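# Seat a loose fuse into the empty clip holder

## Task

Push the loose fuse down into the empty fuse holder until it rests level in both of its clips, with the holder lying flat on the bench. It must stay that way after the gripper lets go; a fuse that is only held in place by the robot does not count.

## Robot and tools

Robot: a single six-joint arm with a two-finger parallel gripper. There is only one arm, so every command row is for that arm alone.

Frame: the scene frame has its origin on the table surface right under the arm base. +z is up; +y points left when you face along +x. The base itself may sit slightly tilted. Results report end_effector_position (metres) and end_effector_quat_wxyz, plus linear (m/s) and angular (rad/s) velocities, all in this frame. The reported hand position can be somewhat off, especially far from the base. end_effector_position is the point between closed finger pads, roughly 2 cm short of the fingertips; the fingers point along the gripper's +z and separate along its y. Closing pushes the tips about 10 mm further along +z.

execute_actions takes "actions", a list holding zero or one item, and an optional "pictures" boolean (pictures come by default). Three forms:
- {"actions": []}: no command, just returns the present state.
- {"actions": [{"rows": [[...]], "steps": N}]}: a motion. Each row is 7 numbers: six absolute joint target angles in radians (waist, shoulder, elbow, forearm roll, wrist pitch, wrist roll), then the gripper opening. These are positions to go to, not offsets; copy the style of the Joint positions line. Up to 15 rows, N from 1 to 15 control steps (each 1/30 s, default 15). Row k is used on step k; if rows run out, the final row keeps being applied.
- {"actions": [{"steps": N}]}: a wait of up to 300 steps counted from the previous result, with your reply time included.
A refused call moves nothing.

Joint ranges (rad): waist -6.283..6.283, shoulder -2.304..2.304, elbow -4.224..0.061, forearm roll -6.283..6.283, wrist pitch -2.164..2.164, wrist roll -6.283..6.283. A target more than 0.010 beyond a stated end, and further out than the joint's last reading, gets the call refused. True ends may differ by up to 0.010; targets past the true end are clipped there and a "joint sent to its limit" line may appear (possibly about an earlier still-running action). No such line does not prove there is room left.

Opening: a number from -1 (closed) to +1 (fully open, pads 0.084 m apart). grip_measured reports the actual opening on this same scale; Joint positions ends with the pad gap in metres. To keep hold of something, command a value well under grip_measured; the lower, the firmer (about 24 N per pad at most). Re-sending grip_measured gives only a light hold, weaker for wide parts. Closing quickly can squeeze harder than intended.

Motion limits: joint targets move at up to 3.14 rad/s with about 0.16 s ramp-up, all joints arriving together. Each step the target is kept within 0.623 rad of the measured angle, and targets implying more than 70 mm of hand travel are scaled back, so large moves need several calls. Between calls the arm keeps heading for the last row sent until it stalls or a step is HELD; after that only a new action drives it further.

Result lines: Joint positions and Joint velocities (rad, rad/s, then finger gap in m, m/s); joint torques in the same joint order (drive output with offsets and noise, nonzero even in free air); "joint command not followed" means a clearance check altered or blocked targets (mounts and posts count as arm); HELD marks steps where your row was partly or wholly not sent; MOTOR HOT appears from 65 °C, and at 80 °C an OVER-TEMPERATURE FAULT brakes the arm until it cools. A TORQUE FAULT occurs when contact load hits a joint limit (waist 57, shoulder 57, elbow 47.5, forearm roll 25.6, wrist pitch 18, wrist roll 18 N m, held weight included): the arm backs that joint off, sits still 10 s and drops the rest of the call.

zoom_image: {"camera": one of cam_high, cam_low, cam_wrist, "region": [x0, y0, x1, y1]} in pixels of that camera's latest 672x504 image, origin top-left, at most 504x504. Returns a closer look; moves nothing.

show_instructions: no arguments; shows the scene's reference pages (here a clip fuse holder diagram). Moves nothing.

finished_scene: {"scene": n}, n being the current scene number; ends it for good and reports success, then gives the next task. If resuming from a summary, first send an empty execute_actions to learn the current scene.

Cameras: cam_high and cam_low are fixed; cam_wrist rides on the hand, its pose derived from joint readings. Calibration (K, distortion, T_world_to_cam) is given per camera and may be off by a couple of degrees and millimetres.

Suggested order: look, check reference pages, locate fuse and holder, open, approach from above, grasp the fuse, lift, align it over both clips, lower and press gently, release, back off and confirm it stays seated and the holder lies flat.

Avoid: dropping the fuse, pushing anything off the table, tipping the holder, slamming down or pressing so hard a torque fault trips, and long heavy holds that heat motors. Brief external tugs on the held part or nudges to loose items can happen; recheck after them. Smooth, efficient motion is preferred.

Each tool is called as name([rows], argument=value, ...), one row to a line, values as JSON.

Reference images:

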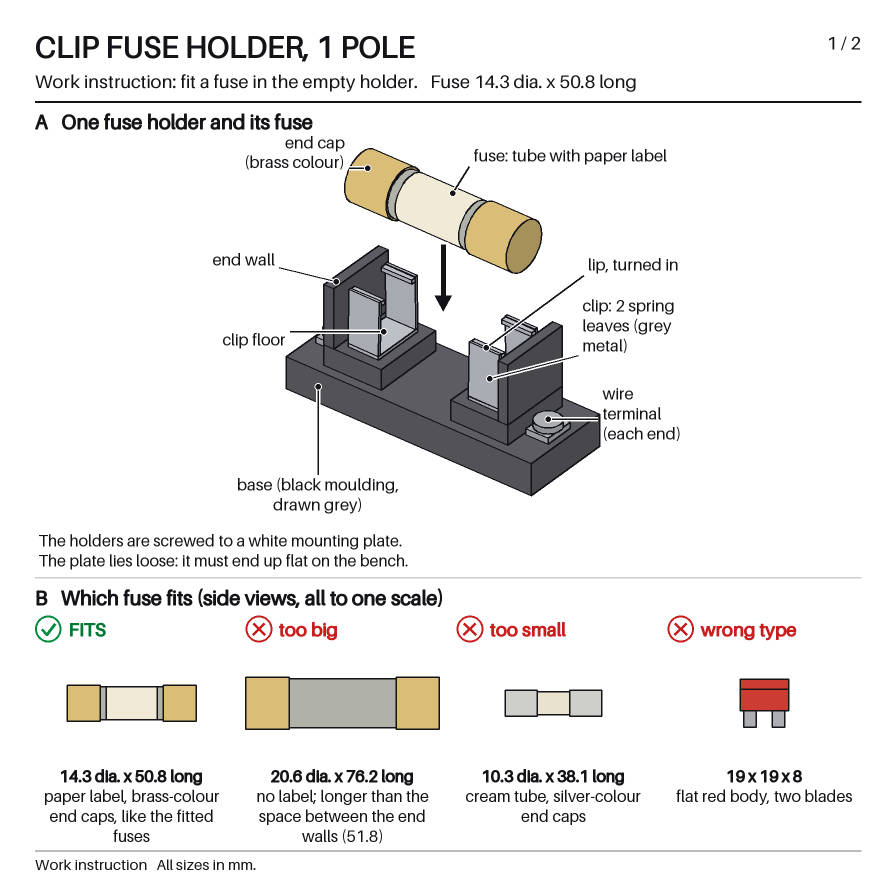

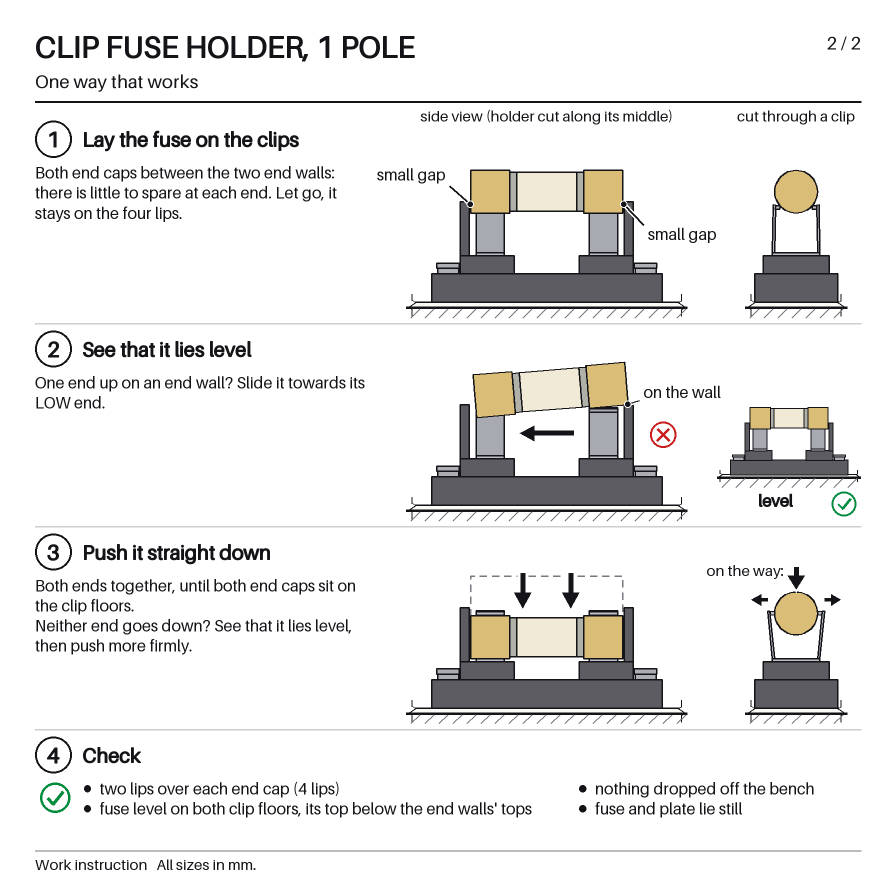

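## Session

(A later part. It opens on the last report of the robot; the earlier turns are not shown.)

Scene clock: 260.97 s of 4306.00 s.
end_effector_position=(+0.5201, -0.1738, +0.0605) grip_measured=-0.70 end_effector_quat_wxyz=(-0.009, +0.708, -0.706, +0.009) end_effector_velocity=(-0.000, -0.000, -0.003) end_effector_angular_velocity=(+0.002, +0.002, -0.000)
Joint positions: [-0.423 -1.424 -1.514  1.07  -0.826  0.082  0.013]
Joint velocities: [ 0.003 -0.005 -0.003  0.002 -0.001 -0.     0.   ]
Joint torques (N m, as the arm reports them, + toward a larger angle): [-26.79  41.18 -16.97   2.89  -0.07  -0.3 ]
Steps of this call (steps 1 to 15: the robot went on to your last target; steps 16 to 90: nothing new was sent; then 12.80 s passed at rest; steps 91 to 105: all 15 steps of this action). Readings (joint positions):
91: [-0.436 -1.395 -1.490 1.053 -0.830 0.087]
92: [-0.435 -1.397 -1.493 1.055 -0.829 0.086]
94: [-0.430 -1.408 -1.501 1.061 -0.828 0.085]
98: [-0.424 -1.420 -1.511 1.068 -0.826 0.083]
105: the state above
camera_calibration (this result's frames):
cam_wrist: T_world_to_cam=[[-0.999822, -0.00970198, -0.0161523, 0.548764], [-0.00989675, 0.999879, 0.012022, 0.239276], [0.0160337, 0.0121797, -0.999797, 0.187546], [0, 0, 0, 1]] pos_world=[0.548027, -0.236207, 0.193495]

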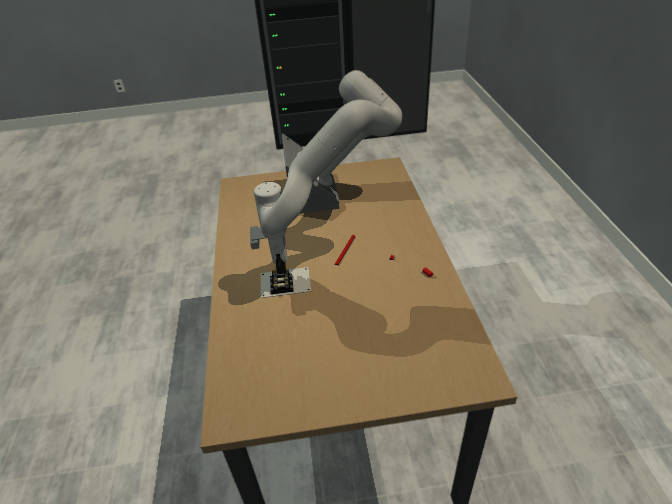

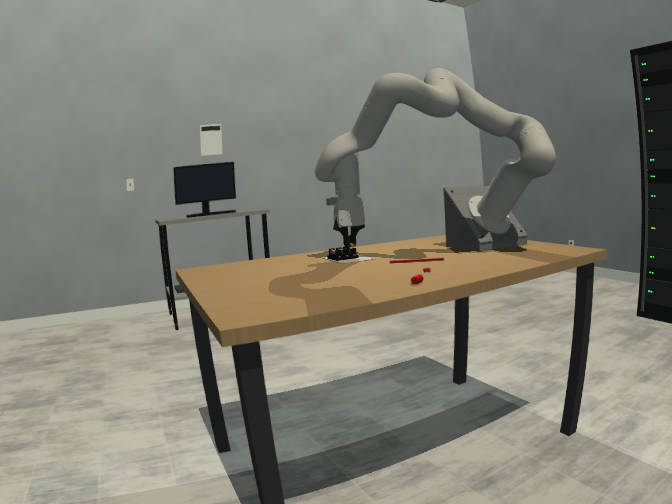

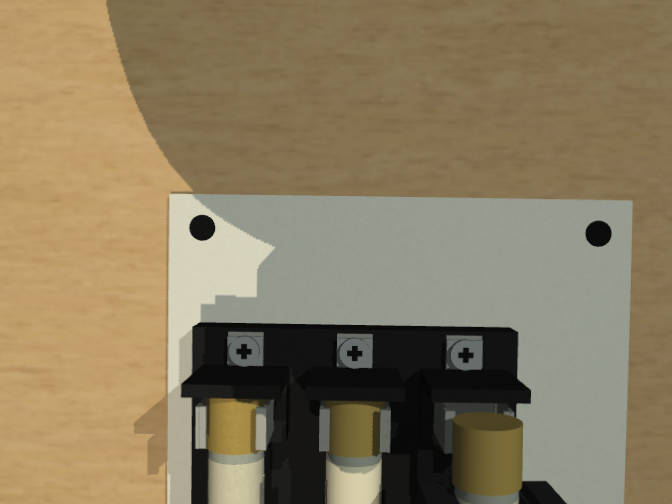

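execute_actions([
  {"rows":[[-0.4145,-1.4343,-1.5185,1.0829,-0.8233,0.0752,-0.9]],"steps":12},
])

zoom_image(camera="cam_low", region=[310, 210, 390, 270])

Scene clock: 276.97 s of 4306.00 s.
end_effector_position=(+0.5208, -0.1738, +0.0547) grip_measured=-0.70 end_effector_quat_wxyz=(-0.009, +0.708, -0.706, +0.009) end_effector_velocity=(+0.001, +0.000, -0.002) end_effector_angular_velocity=(-0.001, -0.001, +0.002)
Joint positions: [-0.416 -1.433 -1.519  1.082 -0.824  0.076  0.013]
Joint velocities: [ 0.003 -0.003 -0.002  0.004  0.002 -0.003  0.   ]
Joint torques (N m, as the arm reports them, + toward a larger angle): [ -8.37  23.14 -12.7    5.12   0.54  -0.64]
Steps of this call (steps 1 to 15: the robot went on to your last target; steps 16 to 90: nothing new was sent; then 12.60 s passed at rest; steps 91 to 102: all 12 steps of this action). Readings (joint positions):
91: [-0.422 -1.425 -1.515 1.071 -0.826 0.082]
92: [-0.421 -1.425 -1.515 1.072 -0.826 0.081]
94: [-0.419 -1.429 -1.517 1.076 -0.825 0.079]
98: [-0.417 -1.431 -1.519 1.080 -0.825 0.076]
102: the state above
camera_calibration (this result's frames):
cam_wrist: T_world_to_cam=[[-0.9998, -0.0100985, -0.0172844, 0.549343], [-0.0103201, 0.999865, 0.0127761, 0.239567], [0.017153, 0.0129519, -0.999769, 0.181269], [0, 0, 0, 1]] pos_world=[0.548596, -0.236335, 0.187662]

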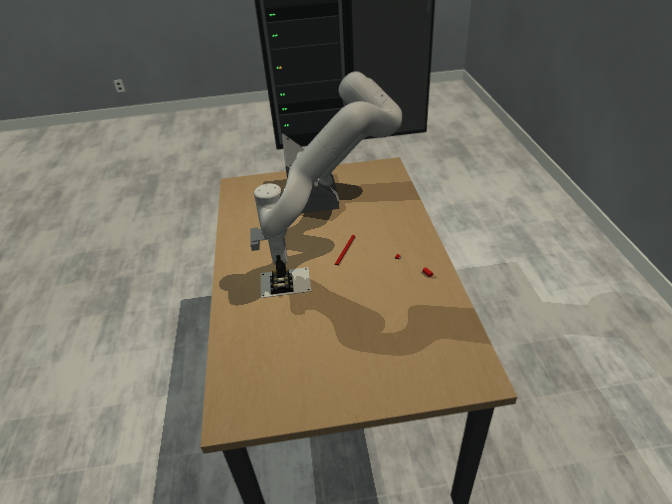

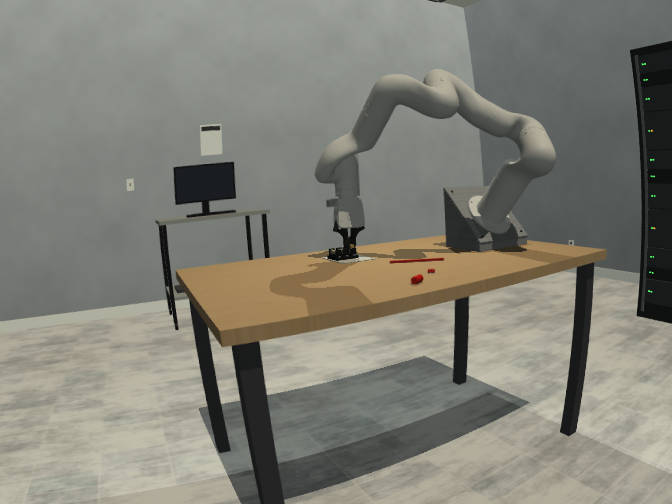

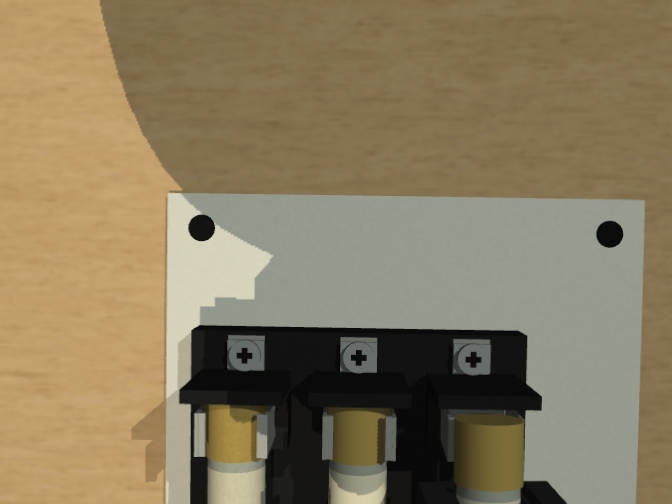

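Region (310, 210, 390, 270) of cam_low's 672x504 image, scaled by 6.300, with more detail than that image has; it fills the top 378 rows of this view, and the rest is white.

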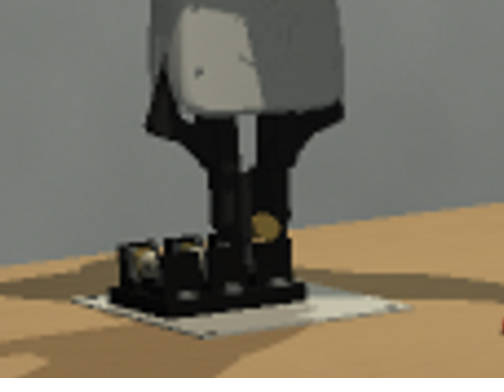

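execute_actions([
  {"rows":[[-0.418,-1.43,-1.517,1.078,-0.8245,0.078,-0.55]],"steps":12},
], pictures=false)

execute_actions([
  {"rows":[[-0.4366,-1.3944,-1.4898,1.053,-0.8296,0.087,-0.55]]},
])

zoom_image(camera="cam_low", region=[310, 210, 390, 270])

zoom_image(camera="cam_high", region=[250, 240, 330, 300])

Scene clock: 287.67 s of 4306.00 s.
end_effector_position=(+0.5187, -0.1736, +0.0545) grip_measured=-0.57 end_effector_quat_wxyz=(-0.008, +0.707, -0.707, +0.007) end_effector_velocity=(+0.010, -0.001, +0.013) end_effector_angular_velocity=(-0.007, -0.019, +0.008)
Joint positions: [-0.417 -1.432 -1.515  1.078 -0.824  0.078  0.019]
Joint velocities: [-0.009  0.013 -0.01  -0.003 -0.004  0.002  0.001]
Joint torques (N m, as the arm reports them, + toward a larger angle): [-25.77  40.87 -15.82   3.13  -0.18  -0.48]
Steps of this call (steps 1 to 15: the robot went on to your last target; steps 16 to 90: nothing new was sent; then 7.30 s passed at rest; steps 91 to 102: all 12 steps of this action). Readings (joint positions):
91: [-0.416 -1.433 -1.518 1.083 -0.823 0.075]
92: [-0.416 -1.433 -1.518 1.082 -0.823 0.076]
94: [-0.415 -1.433 -1.518 1.082 -0.822 0.076]
98: [-0.415 -1.433 -1.515 1.079 -0.823 0.077]
102: the state above

Scene clock: 288.17 s of 4306.00 s.
end_effector_position=(+0.5166, -0.1702, +0.0739) grip_measured=-0.57 end_effector_quat_wxyz=(-0.009, +0.708, -0.706, +0.009) end_effector_velocity=(-0.001, +0.000, +0.003) end_effector_angular_velocity=(-0.000, +0.000, +0.001)
Joint positions: [-0.436 -1.395 -1.49   1.053 -0.83   0.087  0.019]
Joint velocities: [-0.003  0.005  0.004 -0.005 -0.001  0.001  0.   ]
Joint torques (N m, as the arm reports them, + toward a larger angle): [-26.58  41.32 -16.6    2.88  -0.12  -0.36]
Steps of this call (steps 1 to 15: all 15 steps of this action). Readings (joint positions):
1: [-0.417 -1.431 -1.515 1.078 -0.824 0.078]
2: [-0.419 -1.428 -1.513 1.075 -0.825 0.079]
4: [-0.426 -1.415 -1.504 1.067 -0.827 0.082]
8: [-0.434 -1.400 -1.494 1.057 -0.829 0.086]
15: the state above
camera_calibration (this result's frames):
cam_wrist: T_world_to_cam=[[-0.999828, -0.00955226, -0.0158757, 0.545468], [-0.00974799, 0.999877, 0.0122974, 0.235449], [0.0157562, 0.0124501, -0.999798, 0.201131], [0, 0, 0, 1]] pos_world=[0.5445, -0.232714, 0.206854]

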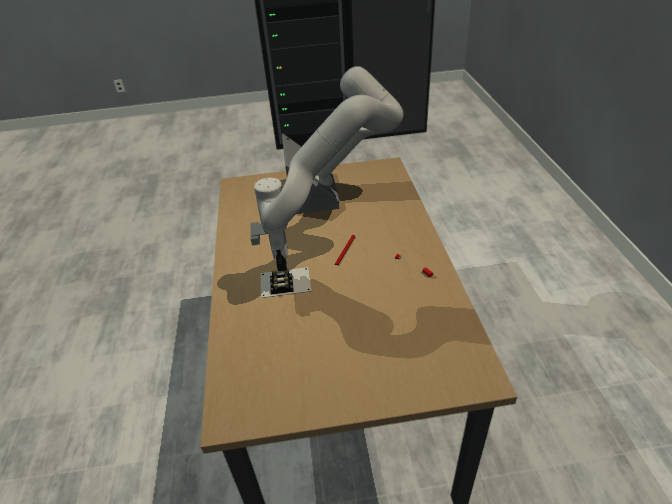

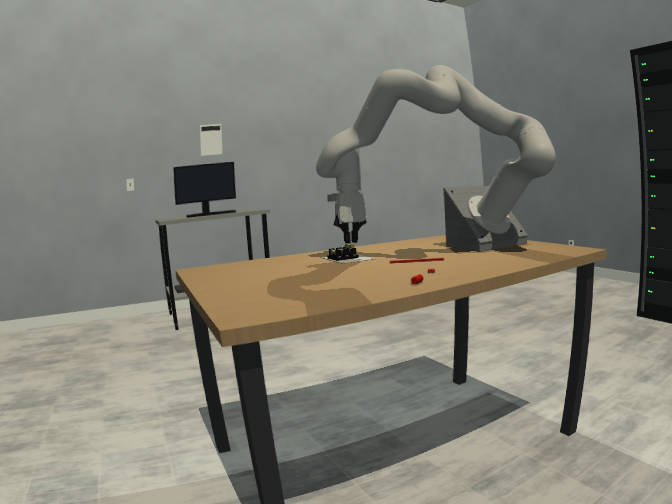

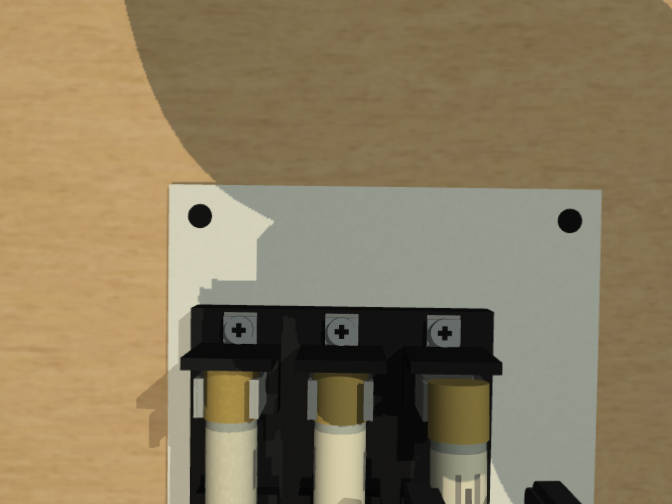

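Region (310, 210, 390, 270) of cam_low's 672x504 image, scaled by 6.300, with more detail than that image has; it fills the top 378 rows of this view, and the rest is white.

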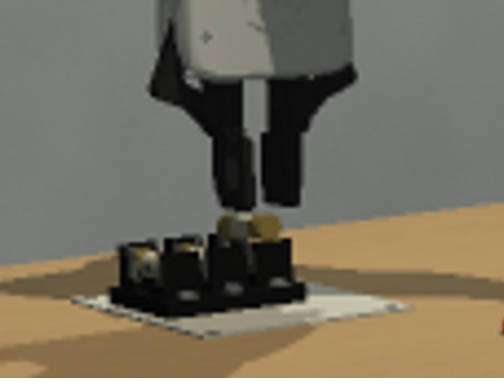

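Region (250, 240, 330, 300) of cam_high's 672x504 image, scaled by 6.300, with more detail than that image has; it fills the top 378 rows of this view, and the rest is white.

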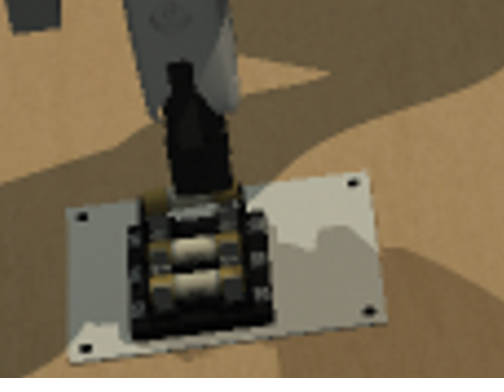

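execute_actions([
  {"rows":[[-0.42,-1.2108,-1.3367,1.0447,-0.843,0.124,-1]]},
], pictures=false)

execute_actions([
  {"rows":[[-0.42,-1.2108,-1.3367,1.0447,-0.843,0.124,-1]],"steps":8},
])

zoom_image(camera="cam_wrist", region=[300, 100, 500, 360])

Scene clock: 296.10 s of 4306.00 s.
end_effector_position=(+0.5150, -0.1105, +0.1181) grip_measured=-1.00 end_effector_quat_wxyz=(-0.008, +0.708, -0.707, +0.008) end_effector_velocity=(-0.001, +0.011, +0.008) end_effector_angular_velocity=(-0.000, -0.001, -0.001)
Joint positions: [-0.42  -1.215 -1.339  1.045 -0.843  0.123  0.   ]
Joint velocities: [ 0.002  0.035  0.029 -0.001 -0.002  0.007  0.   ]
Joint torques (N m, as the arm reports them, + toward a larger angle): [-25.64  35.99 -16.77   3.3   -0.02  -0.46]
Steps of this call (steps 1 to 15: the robot went on to your last target; steps 16 to 90: nothing new was sent; then 4.43 s passed at rest; steps 91 to 105: all 15 steps of this action). Readings (joint positions):
91: [-0.437 -1.394 -1.489 1.053 -0.830 0.087]
92: [-0.436 -1.389 -1.484 1.053 -0.830 0.089]
94: [-0.432 -1.347 -1.446 1.051 -0.833 0.097]
98: [-0.423 -1.247 -1.372 1.047 -0.841 0.116]
105: the state above

Scene clock: 296.37 s of 4306.00 s.
end_effector_position=(+0.5151, -0.1094, +0.1191) grip_measured=-1.00 end_effector_quat_wxyz=(-0.008, +0.708, -0.706, +0.009) end_effector_velocity=(+0.000, +0.001, +0.001) end_effector_angular_velocity=(-0.001, -0.000, +0.002)
Joint positions: [-0.42  -1.211 -1.337  1.045 -0.843  0.124  0.   ]
Joint velocities: [ 0.001  0.004  0.002 -0.    -0.     0.     0.   ]
Joint torques (N m, as the arm reports them, + toward a larger angle): [-27.    36.84 -16.19   3.09  -0.07  -0.49]
Steps of this call (steps 1 to 8: all 8 steps of this action). Readings (joint positions):
1: [-0.420 -1.214 -1.339 1.045 -0.843 0.124]
2: [-0.420 -1.213 -1.338 1.045 -0.843 0.124]
4: [-0.420 -1.212 -1.337 1.045 -0.843 0.124]
8: the state above
camera_calibration (this result's frames):
cam_wrist: T_world_to_cam=[[-0.99983, -0.00938714, -0.0158943, 0.545351], [-0.00957876, 0.999882, 0.0120229, 0.173956], [0.0157795, 0.0121731, -0.999801, 0.24551], [0, 0, 0, 1]] pos_world=[0.54305, -0.171805, 0.252038]

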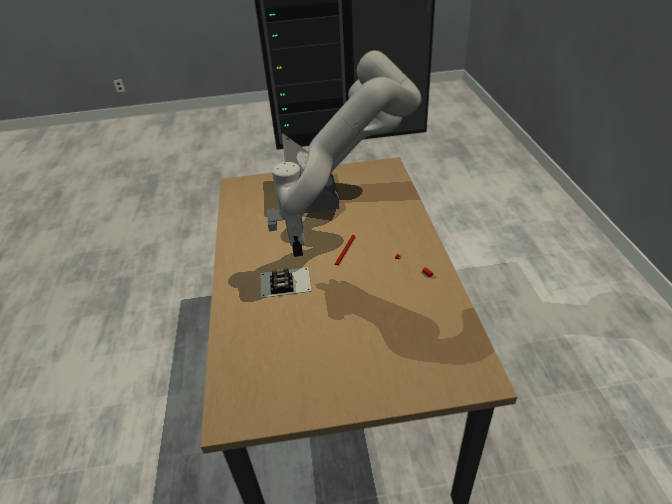

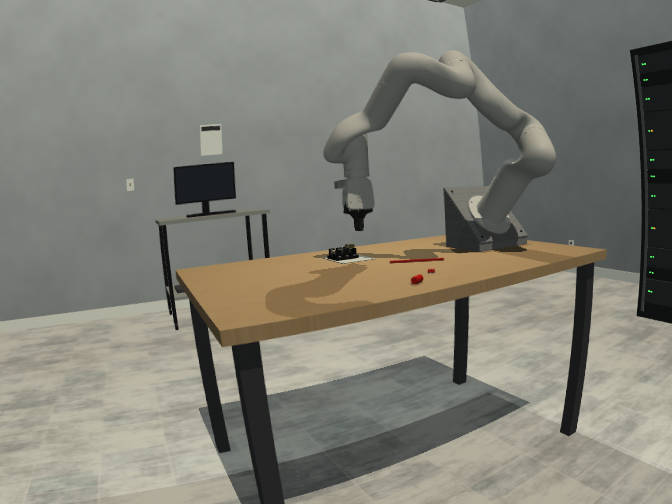

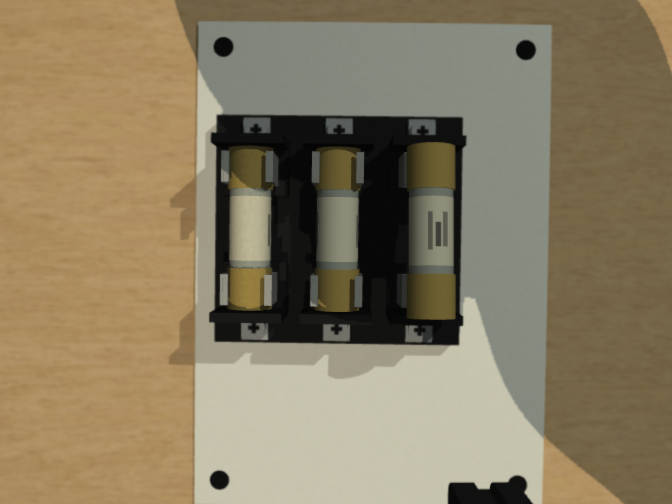

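Region (300, 100, 500, 360) of cam_wrist's 672x504 image, scaled by 1.938, with more detail than that image has; it fills the left 388 columns of this view, and the rest is white.

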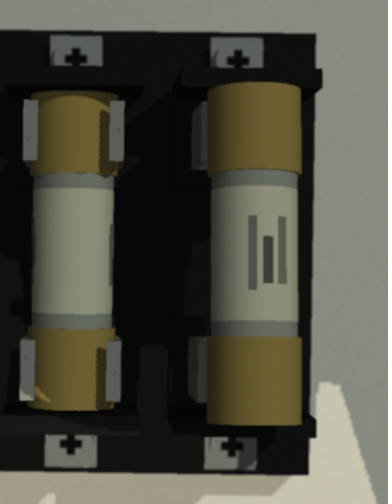

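execute_actions([
  {"rows":[[-0.3769,-1.3296,-1.4048,1.126,-0.8175,0.0665,-1]]},
])

execute_actions([
  {"rows":[[-0.3859,-1.3459,-1.4245,1.1148,-0.8193,0.0699,-1]],"steps":12},
])

Scene clock: 316.87 s of 4306.00 s.
end_effector_position=(+0.5191, -0.1289, +0.0646) grip_measured=-1.00 end_effector_quat_wxyz=(-0.009, +0.708, -0.706, +0.008) end_effector_velocity=(-0.000, -0.003, -0.009) end_effector_angular_velocity=(+0.000, +0.001, +0.000)
Joint positions: [-0.378 -1.327 -1.404  1.125 -0.818  0.067  0.   ]
Joint velocities: [ 0.007 -0.019 -0.011  0.012  0.004 -0.009  0.   ]
Joint torques (N m, as the arm reports them, + toward a larger angle): [-27.84  39.45 -15.31   3.08   0.02  -0.36]
Steps of this call (steps 1 to 15: the robot went on to your last target; steps 16 to 90: nothing new was sent; then 17.00 s passed at rest; steps 91 to 105: all 15 steps of this action). Readings (joint positions):
91: [-0.420 -1.211 -1.337 1.045 -0.843 0.124]
92: [-0.418 -1.216 -1.341 1.049 -0.842 0.120]
94: [-0.406 -1.250 -1.362 1.073 -0.834 0.104]
98: [-0.384 -1.311 -1.391 1.111 -0.822 0.077]
105: the state above
camera_calibration (this result's frames):
cam_wrist: T_world_to_cam=[[-0.999826, -0.00993466, -0.0157985, 0.548158], [-0.0101511, 0.999855, 0.0136791, 0.194347], [0.0156603, 0.0138371, -0.999782, 0.191526], [0, 0, 0, 1]] pos_world=[0.547036, -0.191523, 0.197485]

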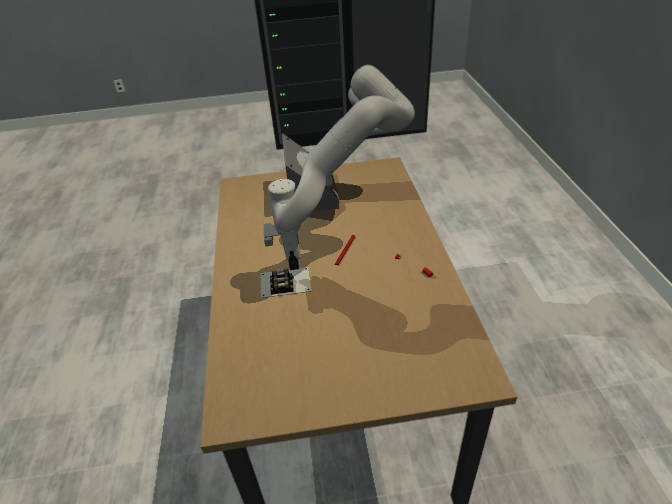

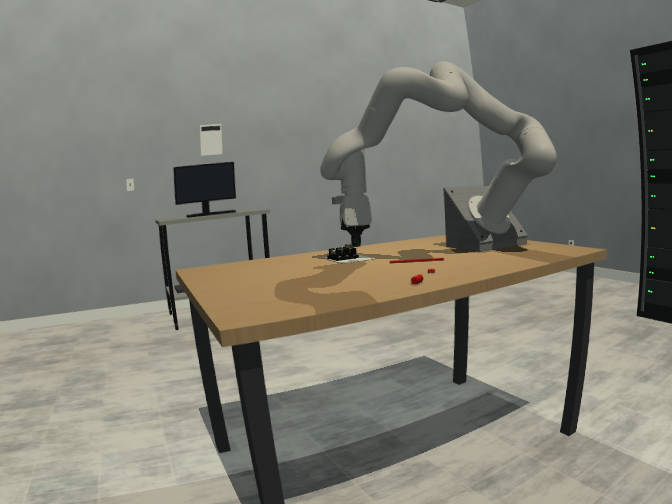

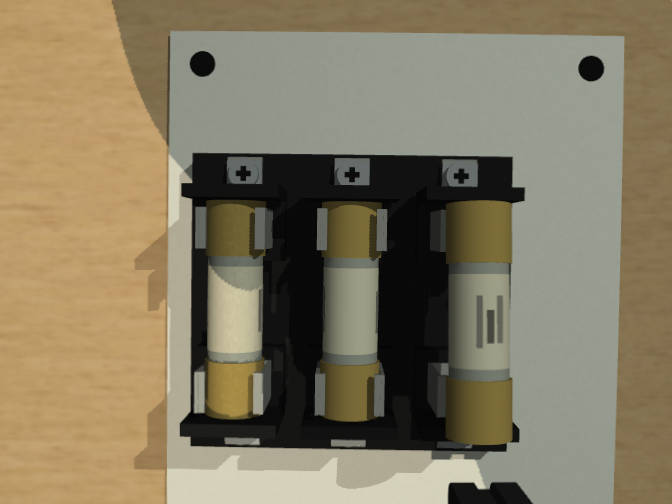

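Scene clock: 317.27 s of 4306.00 s.
end_effector_position=(+0.5194, -0.1370, +0.0636) grip_measured=-1.00 end_effector_quat_wxyz=(-0.009, +0.708, -0.706, +0.008) end_effector_velocity=(-0.000, -0.003, -0.001) end_effector_angular_velocity=(+0.001, +0.002, +0.001)
Joint positions: [-0.386 -1.345 -1.424  1.115 -0.819  0.07   0.   ]
Joint velocities: [-0.003 -0.008 -0.008 -0.005 -0.001  0.001  0.   ]
Joint torques (N m, as the arm reports them, + toward a larger angle): [-25.9   39.31 -15.29   2.9   -0.09  -0.42]
Steps of this call (steps 1 to 12: all 12 steps of this action). Readings (joint positions):
1: [-0.378 -1.328 -1.404 1.125 -0.818 0.067]
2: [-0.378 -1.330 -1.407 1.124 -0.818 0.067]
4: [-0.381 -1.336 -1.414 1.121 -0.818 0.068]
8: [-0.385 -1.343 -1.421 1.116 -0.819 0.069]
12: the state above
camera_calibration (this result's frames):
cam_wrist: T_world_to_cam=[[-0.99983, -0.00977307, -0.0156503, 0.548448], [-0.0099858, 0.999858, 0.0135726, 0.202392], [0.0155154, 0.0137266, -0.999785, 0.190691], [0, 0, 0, 1]] pos_world=[0.547417, -0.199621, 0.196486]

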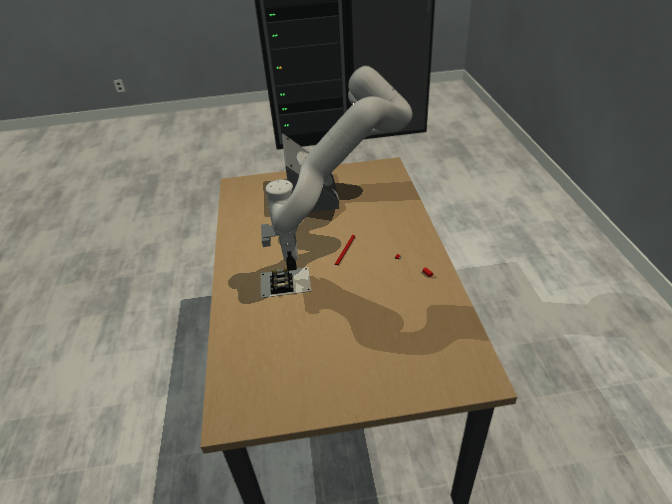

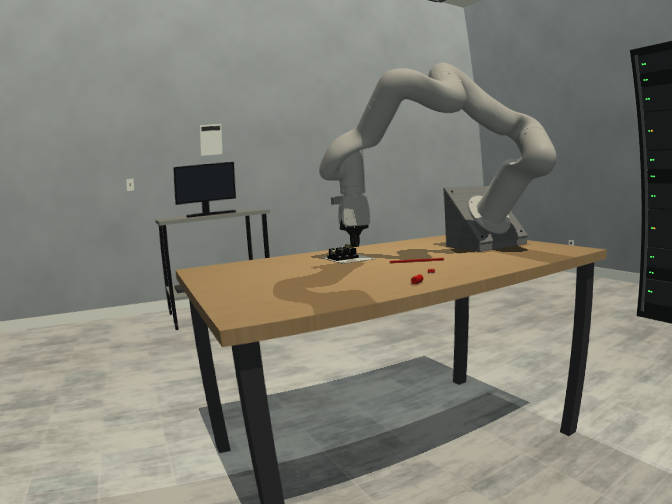

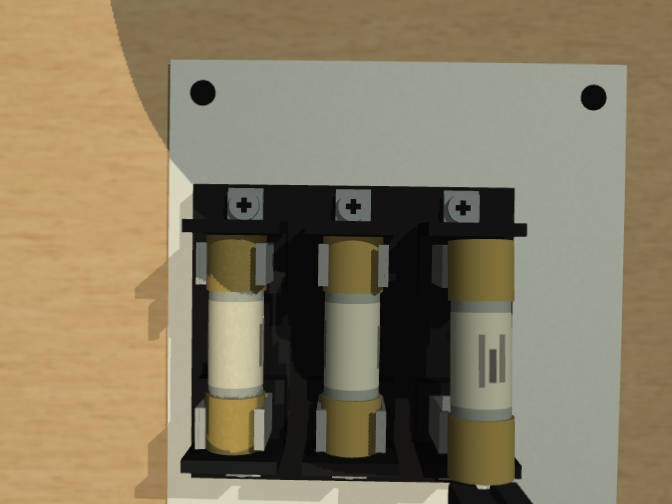

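execute_actions([
  {"rows":[[-0.3904,-1.3541,-1.4343,1.1092,-0.8202,0.0716,-1]],"steps":12},
])

Scene clock: 329.63 s of 4306.00 s.
end_effector_position=(+0.5196, -0.1411, +0.0636) grip_measured=-1.00 end_effector_quat_wxyz=(-0.009, +0.708, -0.706, +0.008) end_effector_velocity=(+0.001, -0.002, +0.000) end_effector_angular_velocity=(-0.002, -0.001, -0.001)
Joint positions: [-0.39  -1.354 -1.434  1.109 -0.82   0.072  0.   ]
Joint velocities: [-0.002 -0.003 -0.005 -0.002  0.001  0.001  0.   ]
Joint torques (N m, as the arm reports them, + toward a larger angle): [-28.95  38.51 -16.18   3.33   0.39  -0.5 ]
Steps of this call (steps 1 to 15: the robot went on to your last target; steps 16 to 90: nothing new was sent; then 8.97 s passed at rest; steps 91 to 102: all 12 steps of this action). Readings (joint positions):
91: [-0.386 -1.346 -1.425 1.115 -0.819 0.070]
92: [-0.386 -1.347 -1.426 1.114 -0.820 0.070]
94: [-0.388 -1.350 -1.429 1.112 -0.820 0.071]
98: [-0.390 -1.353 -1.433 1.110 -0.821 0.071]
102: the state above
camera_calibration (this result's frames):
cam_wrist: T_world_to_cam=[[-0.999831, -0.00971404, -0.0155839, 0.548557], [-0.00992858, 0.999856, 0.0137493, 0.206514], [0.0154481, 0.0139017, -0.999784, 0.190755], [0, 0, 0, 1]] pos_world=[0.547568, -0.203807, 0.196423]

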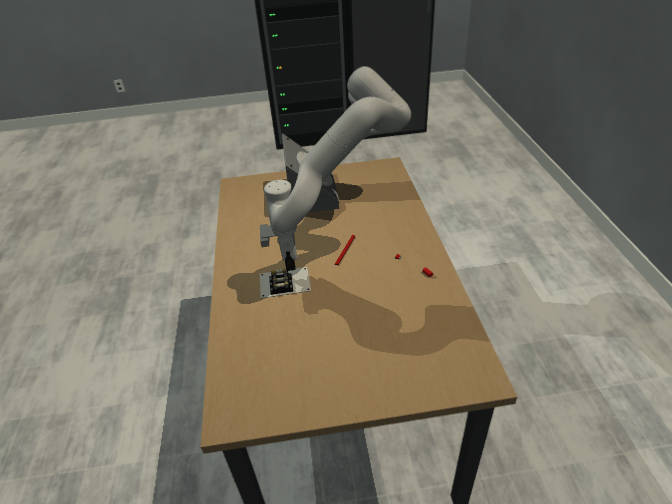

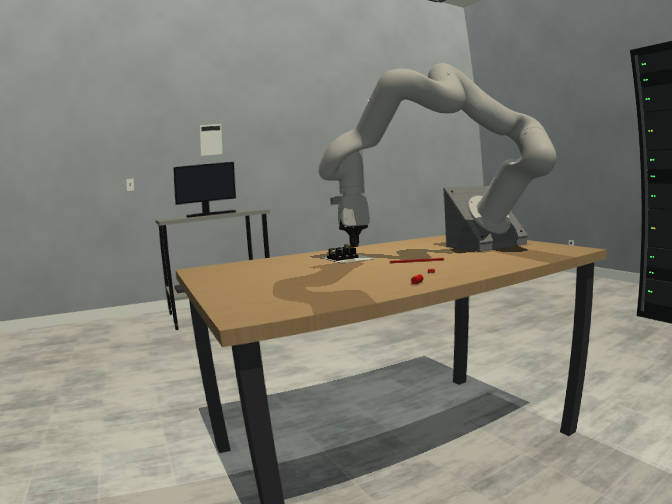

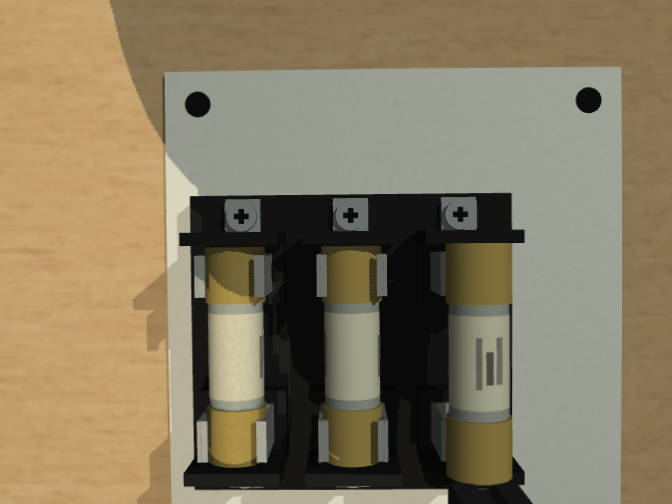

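execute_actions([
  {"rows":[[-0.387,-1.348,-1.427,1.1134,-0.8195,0.0703,-1],[-0.387,-1.348,-1.427,1.1134,-0.8195,0.0703,-1],[-0.387,-1.348,-1.427,1.1134,-0.8195,0.0703,-1],[-0.387,-1.348,-1.427,1.1134,-0.8195,0.0703,-1],[-0.4026,-1.3282,-1.4195,1.0888,-0.8247,0.0839,-1],[-0.4026,-1.3282,-1.4195,1.0888,-0.8247,0.0839,-1],[-0.4026,-1.3282,-1.4195,1.0888,-0.8247,0.0839,-1],[-0.4026,-1.3282,-1.4195,1.0888,-0.8247,0.0839,-1],[-0.4026,-1.3282,-1.4195,1.0888,-0.8247,0.0839,-1],[-0.4026,-1.3282,-1.4195,1.0888,-0.8247,0.0839,-1],[-0.4452,-1.4057,-1.513,1.0356,-0.8331,0.1003,-1]]},
], pictures=false)

execute_actions([
  {"rows":[[-0.4452,-1.4057,-1.513,1.0356,-0.8331,0.1003,-1]],"steps":10},
])

zoom_image(camera="cam_low", region=[310, 210, 390, 270])

zoom_image(camera="cam_high", region=[250, 240, 330, 300])

Scene clock: 358.73 s of 4306.00 s.
end_effector_position=(+0.5199, -0.1595, +0.0769) grip_measured=-1.00 end_effector_quat_wxyz=(-0.008, +0.708, -0.706, +0.010) end_effector_velocity=(-0.021, -0.183, -0.001) end_effector_angular_velocity=(-0.008, +0.010, -0.043)
Joint positions: [-0.425 -1.371 -1.471  1.062 -0.829  0.092  0.   ]
Joint velocities: [-0.213 -0.352 -0.384 -0.243 -0.026  0.076  0.   ]
Joint torques (N m, as the arm reports them, + toward a larger angle): [-19.15  46.84 -13.63   3.99  -0.26  -0.38]
Steps of this call (steps 1 to 15: the robot went on to your last target; steps 16 to 90: nothing new was sent; then 25.60 s passed at rest; steps 91 to 105: all 15 steps of this action). Readings (joint positions):
91: [-0.390 -1.354 -1.434 1.109 -0.820 0.072]
92: [-0.390 -1.353 -1.433 1.110 -0.820 0.071]
94: [-0.389 -1.351 -1.431 1.111 -0.819 0.071]
98: [-0.395 -1.340 -1.425 1.102 -0.822 0.077]
105: the state above

Scene clock: 359.07 s of 4306.00 s.
end_effector_position=(+0.5195, -0.1766, +0.0778) grip_measured=-1.00 end_effector_quat_wxyz=(-0.008, +0.708, -0.706, +0.010) end_effector_velocity=(+0.000, -0.006, +0.001) end_effector_angular_velocity=(+0.000, -0.001, +0.000)
Joint positions: [-0.444 -1.404 -1.512  1.037 -0.833  0.1    0.   ]
Joint velocities: [-0.007 -0.011 -0.015 -0.009 -0.003  0.003  0.   ]
Joint torques (N m, as the arm reports them, + toward a larger angle): [-25.52  41.46 -16.08   3.12   0.06  -0.6 ]
Steps of this call (steps 1 to 10: all 10 steps of this action). Readings (joint positions):
1: [-0.431 -1.381 -1.482 1.054 -0.830 0.094]
2: [-0.435 -1.389 -1.490 1.049 -0.830 0.096]
4: [-0.440 -1.397 -1.501 1.042 -0.832 0.098]
8: [-0.444 -1.403 -1.510 1.037 -0.833 0.100]
10: the state above
camera_calibration (this result's frames):
cam_wrist: T_world_to_cam=[[-0.999817, -0.00976404, -0.0164647, 0.548429], [-0.00991363, 0.99991, 0.00902845, 0.242191], [0.0163751, 0.00919002, -0.999824, 0.204147], [0, 0, 0, 1]] pos_world=[0.547386, -0.23869, 0.210954]

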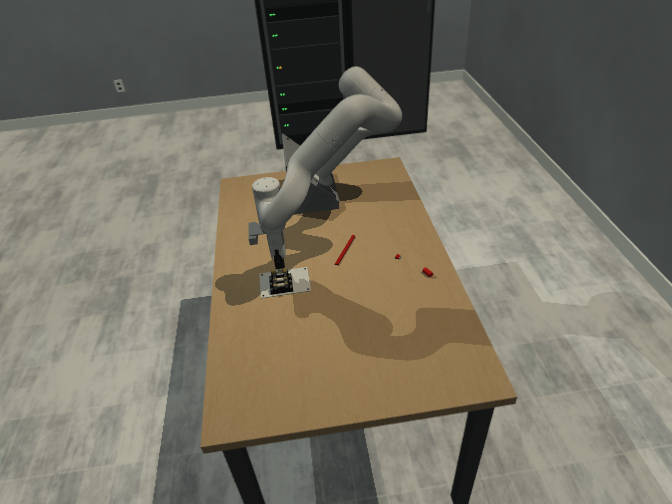

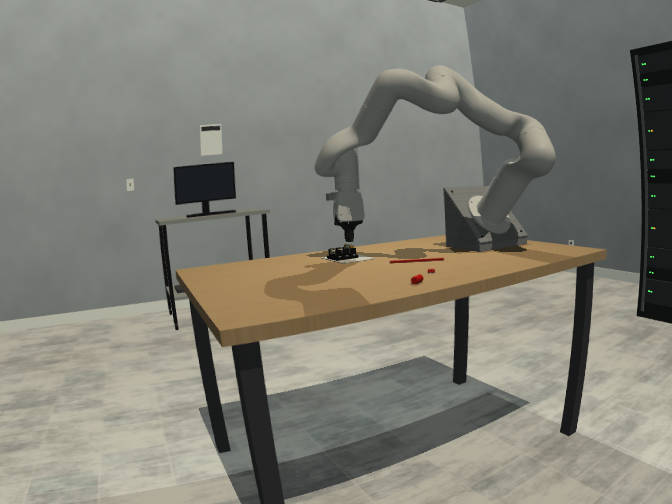

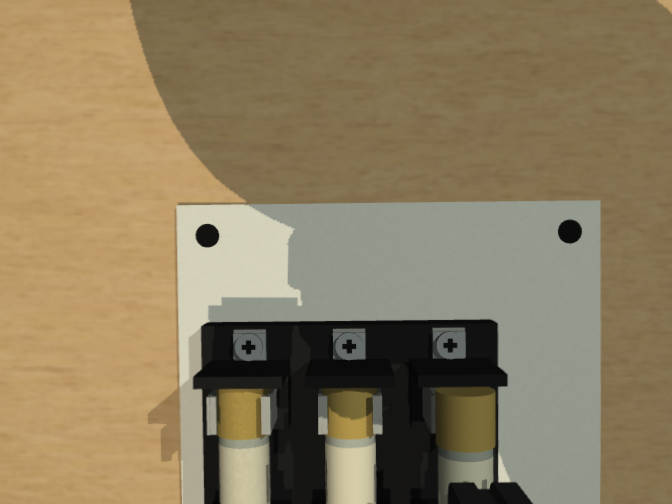

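Region (310, 210, 390, 270) of cam_low's 672x504 image, scaled by 6.300, with more detail than that image has; it fills the top 378 rows of this view, and the rest is white.

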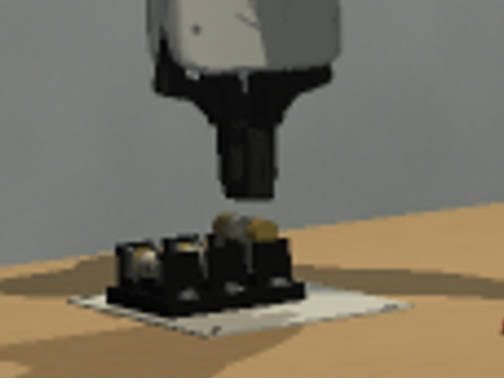

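Region (250, 240, 330, 300) of cam_high's 672x504 image, scaled by 6.300, with more detail than that image has; it fills the top 378 rows of this view, and the rest is white.

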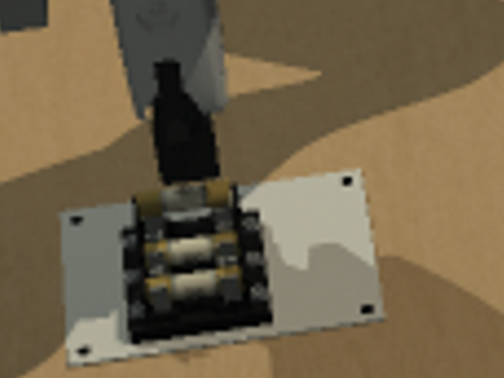

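execute_actions([
  {"rows":[[-0.4296,-1.4255,-1.5204,1.0602,-0.8279,0.0867,-1],[-0.4296,-1.4255,-1.5204,1.0602,-0.8279,0.0867,-1],[-0.4296,-1.4255,-1.5204,1.0602,-0.8279,0.0867,-1],[-0.4296,-1.4255,-1.5204,1.0602,-0.8279,0.0867,-1],[-0.4296,-1.4255,-1.5204,1.0602,-0.8279,0.0867,-1],[-0.4296,-1.4255,-1.5204,1.0602,-0.8279,0.0867,-1],[-0.4257,-1.4305,-1.5222,1.0664,-0.8266,0.0833,-1],[-0.4257,-1.4305,-1.5222,1.0664,-0.8266,0.0833,-1],[-0.4257,-1.4305,-1.5222,1.0664,-0.8266,0.0833,-1],[-0.4218,-1.4354,-1.5241,1.0725,-0.8253,0.0799,-1]]},
])

zoom_image(camera="cam_low", region=[310, 210, 390, 270])

Scene clock: 368.80 s of 4306.00 s.
end_effector_position=(+0.5206, -0.1767, +0.0590) grip_measured=-1.00 end_effector_quat_wxyz=(-0.009, +0.708, -0.706, +0.009) end_effector_velocity=(-0.005, +0.001, -0.035) end_effector_angular_velocity=(-0.010, +0.020, -0.005)
Joint positions: [-0.424 -1.432 -1.524  1.07  -0.827  0.082  0.   ]
Joint velocities: [ 0.042 -0.041 -0.006  0.04   0.029 -0.015  0.   ]
Joint torques (N m, as the arm reports them, + toward a larger angle): [-24.96  33.89 -13.47   2.85   0.19  -0.44]
Steps of this call (steps 1 to 15: the robot went on to your last target; steps 16 to 90: nothing new was sent; then 6.23 s passed at rest; steps 91 to 105: all 15 steps of this action). Readings (joint positions):
91: [-0.445 -1.406 -1.513 1.036 -0.833 0.100]
92: [-0.444 -1.408 -1.514 1.039 -0.832 0.099]
94: [-0.438 -1.414 -1.517 1.047 -0.831 0.094]
98: [-0.432 -1.423 -1.519 1.057 -0.829 0.088]
105: the state above
camera_calibration (this result's frames):
cam_wrist: T_world_to_cam=[[-0.999805, -0.010159, -0.0169301, 0.549166], [-0.0103692, 0.99987, 0.0123766, 0.242414], [0.0168022, 0.0125497, -0.99978, 0.185713], [0, 0, 0, 1]] pos_world=[0.548452, -0.239134, 0.191969]

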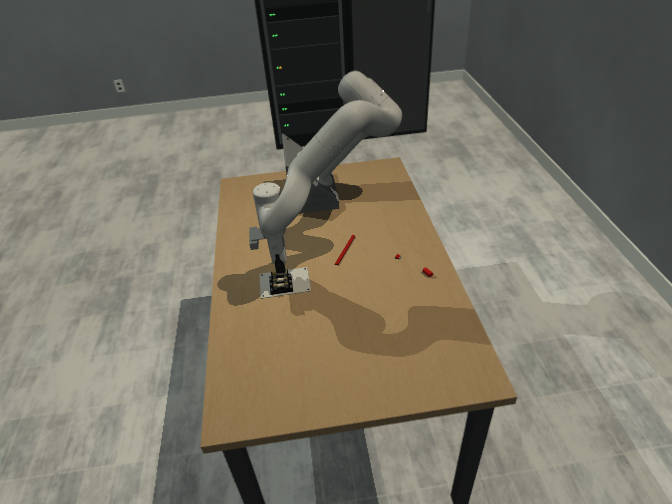

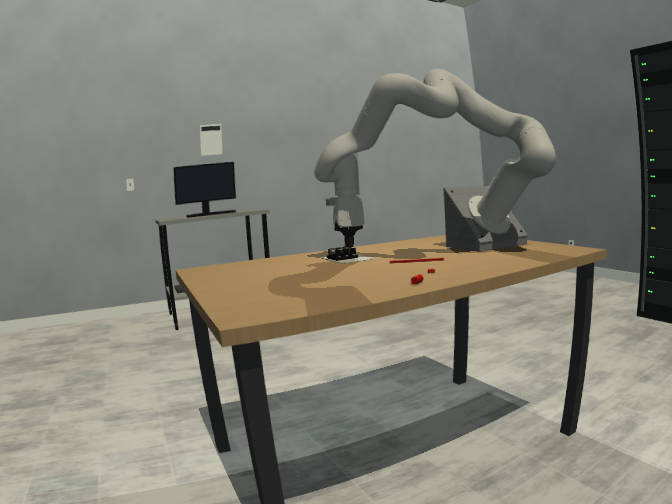

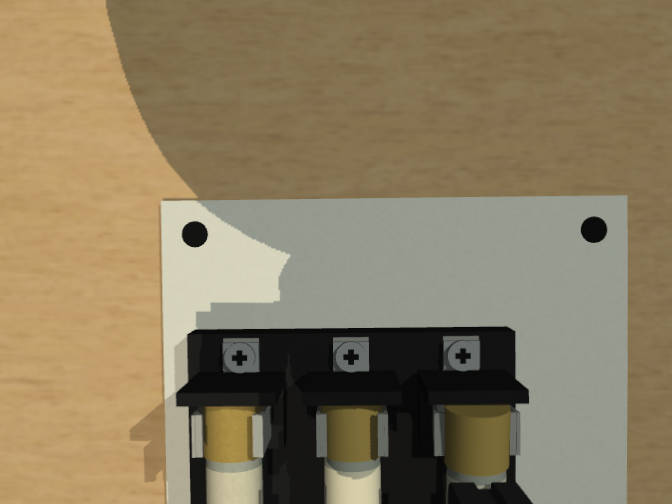

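Region (310, 210, 390, 270) of cam_low's 672x504 image, scaled by 6.300, with more detail than that image has; it fills the top 378 rows of this view, and the rest is white.

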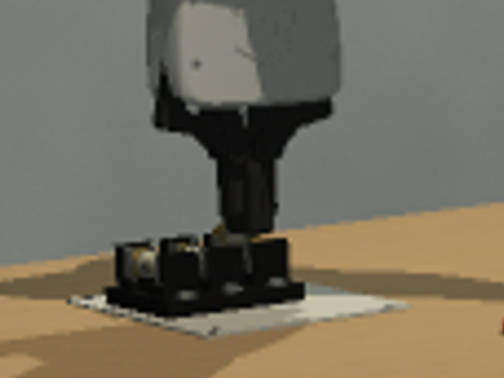

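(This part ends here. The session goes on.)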